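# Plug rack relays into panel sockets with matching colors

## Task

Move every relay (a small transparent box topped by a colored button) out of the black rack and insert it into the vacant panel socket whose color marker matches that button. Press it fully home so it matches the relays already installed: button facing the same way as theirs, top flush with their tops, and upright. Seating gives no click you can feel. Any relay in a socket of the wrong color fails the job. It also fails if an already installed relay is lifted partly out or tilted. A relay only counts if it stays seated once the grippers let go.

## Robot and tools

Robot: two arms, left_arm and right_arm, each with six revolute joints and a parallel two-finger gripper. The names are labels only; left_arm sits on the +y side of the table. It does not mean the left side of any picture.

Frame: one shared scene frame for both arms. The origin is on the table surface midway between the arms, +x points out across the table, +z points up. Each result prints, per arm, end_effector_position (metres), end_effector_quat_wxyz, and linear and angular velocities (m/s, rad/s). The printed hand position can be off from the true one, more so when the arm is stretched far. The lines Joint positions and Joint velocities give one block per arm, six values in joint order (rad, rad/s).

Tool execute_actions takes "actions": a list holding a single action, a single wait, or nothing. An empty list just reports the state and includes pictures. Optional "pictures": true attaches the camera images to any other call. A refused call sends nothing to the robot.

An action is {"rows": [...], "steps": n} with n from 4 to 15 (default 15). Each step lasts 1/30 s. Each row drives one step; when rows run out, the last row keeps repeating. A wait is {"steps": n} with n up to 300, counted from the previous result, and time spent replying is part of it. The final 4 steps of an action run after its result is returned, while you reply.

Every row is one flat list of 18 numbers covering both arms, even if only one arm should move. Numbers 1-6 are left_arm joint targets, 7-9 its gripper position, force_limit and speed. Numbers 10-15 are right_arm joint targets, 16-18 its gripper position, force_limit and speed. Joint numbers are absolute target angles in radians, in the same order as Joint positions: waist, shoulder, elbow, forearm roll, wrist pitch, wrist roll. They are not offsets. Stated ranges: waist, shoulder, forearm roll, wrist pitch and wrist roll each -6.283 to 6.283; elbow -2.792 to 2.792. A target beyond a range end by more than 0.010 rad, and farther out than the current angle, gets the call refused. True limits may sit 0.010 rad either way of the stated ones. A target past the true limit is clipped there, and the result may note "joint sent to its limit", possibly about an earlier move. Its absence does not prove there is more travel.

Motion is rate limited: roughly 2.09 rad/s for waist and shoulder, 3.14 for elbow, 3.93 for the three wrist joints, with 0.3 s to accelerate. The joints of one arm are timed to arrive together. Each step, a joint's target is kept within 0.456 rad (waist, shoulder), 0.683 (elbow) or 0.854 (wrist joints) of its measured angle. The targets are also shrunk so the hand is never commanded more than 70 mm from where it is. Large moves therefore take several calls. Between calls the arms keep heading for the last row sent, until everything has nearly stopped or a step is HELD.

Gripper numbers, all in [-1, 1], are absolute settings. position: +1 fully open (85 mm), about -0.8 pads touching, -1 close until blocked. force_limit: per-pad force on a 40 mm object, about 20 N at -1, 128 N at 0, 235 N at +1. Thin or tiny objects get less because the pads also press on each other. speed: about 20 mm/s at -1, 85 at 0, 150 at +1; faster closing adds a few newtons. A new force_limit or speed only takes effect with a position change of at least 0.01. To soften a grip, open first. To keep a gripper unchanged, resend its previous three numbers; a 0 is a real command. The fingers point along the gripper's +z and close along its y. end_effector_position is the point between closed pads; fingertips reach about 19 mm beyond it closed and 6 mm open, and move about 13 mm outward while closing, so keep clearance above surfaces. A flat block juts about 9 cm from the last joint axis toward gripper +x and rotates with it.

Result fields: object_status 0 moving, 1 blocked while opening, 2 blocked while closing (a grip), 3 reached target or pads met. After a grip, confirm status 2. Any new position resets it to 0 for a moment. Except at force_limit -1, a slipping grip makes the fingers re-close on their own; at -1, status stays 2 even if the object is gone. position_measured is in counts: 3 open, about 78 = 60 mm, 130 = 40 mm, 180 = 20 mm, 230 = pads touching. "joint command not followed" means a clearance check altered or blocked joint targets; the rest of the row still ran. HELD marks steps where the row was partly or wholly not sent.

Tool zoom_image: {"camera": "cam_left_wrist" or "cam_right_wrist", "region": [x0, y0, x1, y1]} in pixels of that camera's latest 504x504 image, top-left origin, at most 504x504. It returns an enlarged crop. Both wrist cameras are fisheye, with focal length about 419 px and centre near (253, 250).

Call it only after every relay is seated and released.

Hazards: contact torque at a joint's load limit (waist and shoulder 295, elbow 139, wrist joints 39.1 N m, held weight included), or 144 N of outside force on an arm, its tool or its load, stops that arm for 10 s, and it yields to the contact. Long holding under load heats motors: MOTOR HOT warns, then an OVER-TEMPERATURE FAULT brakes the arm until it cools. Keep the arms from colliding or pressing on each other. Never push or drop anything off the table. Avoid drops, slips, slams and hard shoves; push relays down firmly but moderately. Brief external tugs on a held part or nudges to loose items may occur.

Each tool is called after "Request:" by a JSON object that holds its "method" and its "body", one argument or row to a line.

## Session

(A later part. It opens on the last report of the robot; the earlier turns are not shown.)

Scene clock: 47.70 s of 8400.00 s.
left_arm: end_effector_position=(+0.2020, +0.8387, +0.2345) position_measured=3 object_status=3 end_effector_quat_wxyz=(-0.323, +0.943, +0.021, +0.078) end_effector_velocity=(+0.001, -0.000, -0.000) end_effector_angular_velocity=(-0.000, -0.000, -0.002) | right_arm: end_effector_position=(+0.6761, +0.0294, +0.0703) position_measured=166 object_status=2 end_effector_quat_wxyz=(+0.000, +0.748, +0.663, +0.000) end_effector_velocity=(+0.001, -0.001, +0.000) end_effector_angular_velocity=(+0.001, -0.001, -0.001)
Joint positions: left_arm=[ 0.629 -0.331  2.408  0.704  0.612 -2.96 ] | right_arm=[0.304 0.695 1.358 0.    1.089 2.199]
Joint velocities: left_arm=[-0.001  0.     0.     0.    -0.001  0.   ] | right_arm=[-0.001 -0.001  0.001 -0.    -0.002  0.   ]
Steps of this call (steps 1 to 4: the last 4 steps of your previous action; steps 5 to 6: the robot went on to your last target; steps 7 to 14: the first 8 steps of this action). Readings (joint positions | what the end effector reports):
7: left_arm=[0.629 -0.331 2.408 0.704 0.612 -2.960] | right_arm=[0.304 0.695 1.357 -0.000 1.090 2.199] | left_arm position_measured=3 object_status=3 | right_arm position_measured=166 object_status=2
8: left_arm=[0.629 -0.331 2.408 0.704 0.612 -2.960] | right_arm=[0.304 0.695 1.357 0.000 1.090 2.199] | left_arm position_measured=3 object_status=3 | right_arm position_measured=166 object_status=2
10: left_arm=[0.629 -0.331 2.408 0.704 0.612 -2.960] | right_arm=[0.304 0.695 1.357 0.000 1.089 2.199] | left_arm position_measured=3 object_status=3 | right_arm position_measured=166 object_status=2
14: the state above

Request:
{"method": "execute_actions", "body": {
  "actions": [
    {"rows":[[0.629,-0.331,2.408,0.704,0.612,-2.96,1,0,0,0.304,0.6951,1.3573,0,1.0892,2.1989,-1,-0.3,0],[0.629,-0.331,2.408,0.704,0.612,-2.96,1,0,0,0.304,0.6951,1.3573,0,1.0892,2.1989,-0.1,-0.3,0],[0.629,-0.331,2.408,0.704,0.612,-2.96,1,0,0,0.304,0.6951,1.3573,0,1.0892,2.1989,-0.1,-0.3,0],[0.629,-0.331,2.408,0.704,0.612,-2.96,1,0,0,0.304,0.6951,1.3573,0,1.0892,2.1989,-0.1,-0.3,0],[0.629,-0.331,2.408,0.704,0.612,-2.96,1,0,0,0.304,0.6951,1.3573,0,1.0892,2.1989,-0.1,-0.3,0],[0.629,-0.331,2.408,0.704,0.612,-2.96,1,0,0,0.304,0.6951,1.3573,0,1.0892,2.1989,-0.1,-0.3,0],[0.629,-0.331,2.408,0.704,0.612,-2.96,1,0,0,0.304,0.6951,1.3573,0,1.0892,2.1989,-0.1,-0.3,0],[0.629,-0.331,2.408,0.704,0.612,-2.96,1,0,0,0.304,0.6951,1.3573,0,1.0892,2.1989,-0.1,-0.3,0],[0.629,-0.331,2.408,0.704,0.612,-2.96,1,0,0,0.304,0.6951,1.3573,0,1.0892,2.1989,-0.1,-0.3,0],[0.629,-0.331,2.408,0.704,0.612,-2.96,1,0,0,0.304,0.6951,1.3573,0,1.0892,2.1989,-0.1,-0.3,0],[0.629,-0.331,2.408,0.704,0.612,-2.96,1,0,0,0.304,0.662,1.325,0,1.1546,2.1989,-0.1,-0.3,0]],"steps":15}
  ]
}}

Request:
{"method": "execute_actions", "body": {
  "actions": [
    {"rows":[[0.629,-0.331,2.408,0.704,0.612,-2.96,1,0,0,0.304,0.662,1.325,0,1.1546,2.1989,-0.1,-0.3,0],[0.629,-0.331,2.408,0.704,0.612,-2.96,1,0,0,0.304,0.662,1.325,0,1.1546,2.1989,-0.1,-0.3,0],[0.629,-0.331,2.408,0.704,0.612,-2.96,1,0,0,0.304,0.662,1.325,0,1.1546,2.1989,-0.1,-0.3,0],[0.629,-0.331,2.408,0.704,0.612,-2.96,1,0,0,0.25,0.59,1.40,0,1.1516,2.145,-0.1,-0.3,0]],"steps":15}
  ],
  "pictures": true
}}

Scene clock: 48.43 s of 8400.00 s.
left_arm: end_effector_position=(+0.2020, +0.8387, +0.2345) position_measured=3 object_status=3 end_effector_quat_wxyz=(-0.323, +0.943, +0.021, +0.078) end_effector_velocity=(-0.000, -0.000, -0.000) end_effector_angular_velocity=(-0.000, +0.001, -0.000) | right_arm: end_effector_position=(+0.6760, +0.0293, +0.0701) position_measured=142 object_status=0 end_effector_quat_wxyz=(-0.000, +0.748, +0.663, -0.000) end_effector_velocity=(-0.002, -0.000, +0.029) end_effector_angular_velocity=(-0.004, +0.006, +0.001)
Joint positions: left_arm=[ 0.629 -0.331  2.408  0.704  0.612 -2.96 ] | right_arm=[0.304 0.696 1.357 0.    1.089 2.199]
Joint velocities: left_arm=[-0.  0.  0.  0.  0.  0.] | right_arm=[ 0.001 -0.021 -0.02  -0.     0.049 -0.   ]
Steps of this call (steps 1 to 4: the last 4 steps of your previous action; steps 5 to 11: the robot went on to your last target; steps 12 to 22: the first 11 steps of this action). Readings (joint positions | what the end effector reports):
12: left_arm=[0.629 -0.331 2.408 0.704 0.612 -2.960] | right_arm=[0.304 0.695 1.358 0.000 1.089 2.199] | left_arm position_measured=3 object_status=3 | right_arm position_measured=166 object_status=2
13: left_arm=[0.629 -0.331 2.408 0.704 0.612 -2.960] | right_arm=[0.304 0.695 1.358 0.000 1.089 2.199] | left_arm position_measured=3 object_status=3 | right_arm position_measured=166 object_status=0
15: left_arm=[0.629 -0.331 2.408 0.704 0.612 -2.960] | right_arm=[0.304 0.696 1.358 0.000 1.089 2.199] | left_arm position_measured=3 object_status=3 | right_arm position_measured=162 object_status=0
19: left_arm=[0.629 -0.331 2.408 0.704 0.612 -2.960] | right_arm=[0.304 0.696 1.357 0.000 1.089 2.199] | left_arm position_measured=3 object_status=3 | right_arm position_measured=144 object_status=0
22: the state above

Scene clock: 48.93 s of 8400.00 s.
left_arm: end_effector_position=(+0.2020, +0.8387, +0.2345) position_measured=3 object_status=3 end_effector_quat_wxyz=(-0.323, +0.943, +0.021, +0.078) end_effector_velocity=(-0.001, +0.000, -0.000) end_effector_angular_velocity=(-0.000, +0.001, +0.001) | right_arm: end_effector_position=(+0.6669, -0.0288, +0.1413) position_measured=141 object_status=3 end_effector_quat_wxyz=(+0.000, +0.748, +0.663, +0.000) end_effector_velocity=(-0.006, -0.002, -0.008) end_effector_angular_velocity=(-0.005, +0.010, +0.007)
Joint positions: left_arm=[ 0.629 -0.331  2.408  0.704  0.612 -2.96 ] | right_arm=[ 0.25   0.59   1.4   -0.     1.152  2.145]
Joint velocities: left_arm=[ 0.001 -0.     0.     0.     0.001  0.   ] | right_arm=[ 0.001  0.001  0.015  0.    -0.004 -0.006]
Steps of this call (steps 1 to 4: the last 4 steps of your previous action; steps 5 to 15: the first 11 steps of this action). Readings (joint positions | what the end effector reports):
5: left_arm=[0.629 -0.331 2.408 0.704 0.612 -2.960] | right_arm=[0.304 0.661 1.325 0.000 1.154 2.199] | left_arm position_measured=3 object_status=3 | right_arm position_measured=141 object_status=0
6: left_arm=[0.629 -0.331 2.408 0.704 0.612 -2.960] | right_arm=[0.304 0.662 1.325 0.000 1.154 2.199] | left_arm position_measured=3 object_status=3 | right_arm position_measured=141 object_status=3
8: left_arm=[0.629 -0.331 2.408 0.704 0.612 -2.960] | right_arm=[0.304 0.662 1.325 0.000 1.155 2.199] | left_arm position_measured=3 object_status=3 | right_arm position_measured=141 object_status=3
12: left_arm=[0.629 -0.331 2.408 0.704 0.612 -2.960] | right_arm=[0.264 0.610 1.380 -0.000 1.153 2.160] | left_arm position_measured=3 object_status=3 | right_arm position_measured=141 object_status=3
15: the state above

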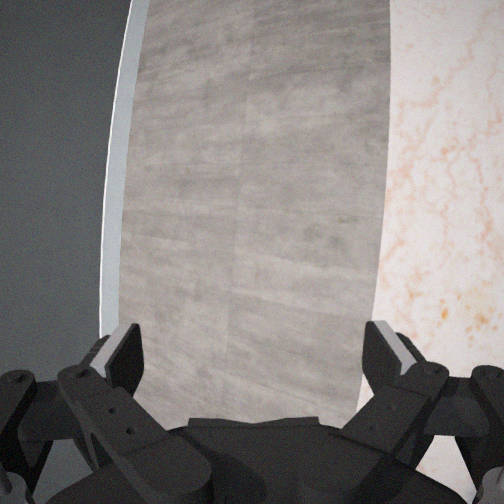

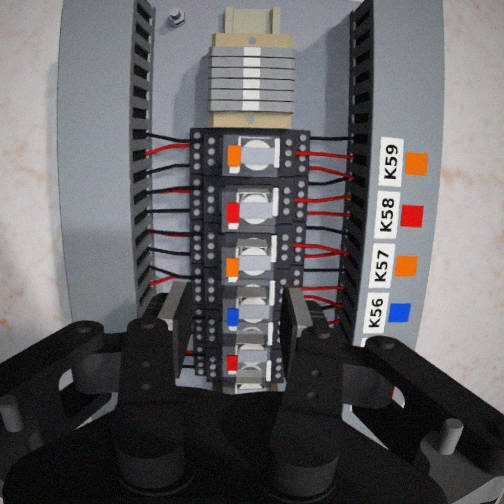

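Request:
{"method": "zoom_image", "body": {
  "camera": "cam_right_wrist",
  "region": [160,110,340,390]
}}

Region (160, 110, 340, 390) of cam_right_wrist's 504x504 image, scaled by 1.800, with more detail than that image has; it fills the left 324 columns of this view, and the rest is white.

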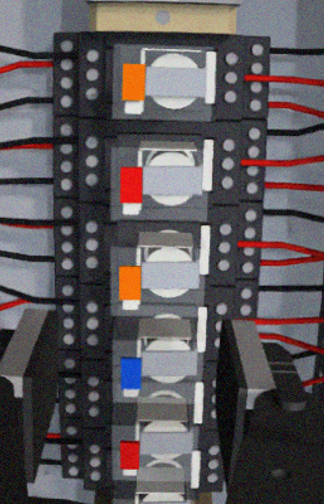

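Request:
{"method": "finished_scene", "body": {
  "scene": 1
}}

The scene is finished: the task was done.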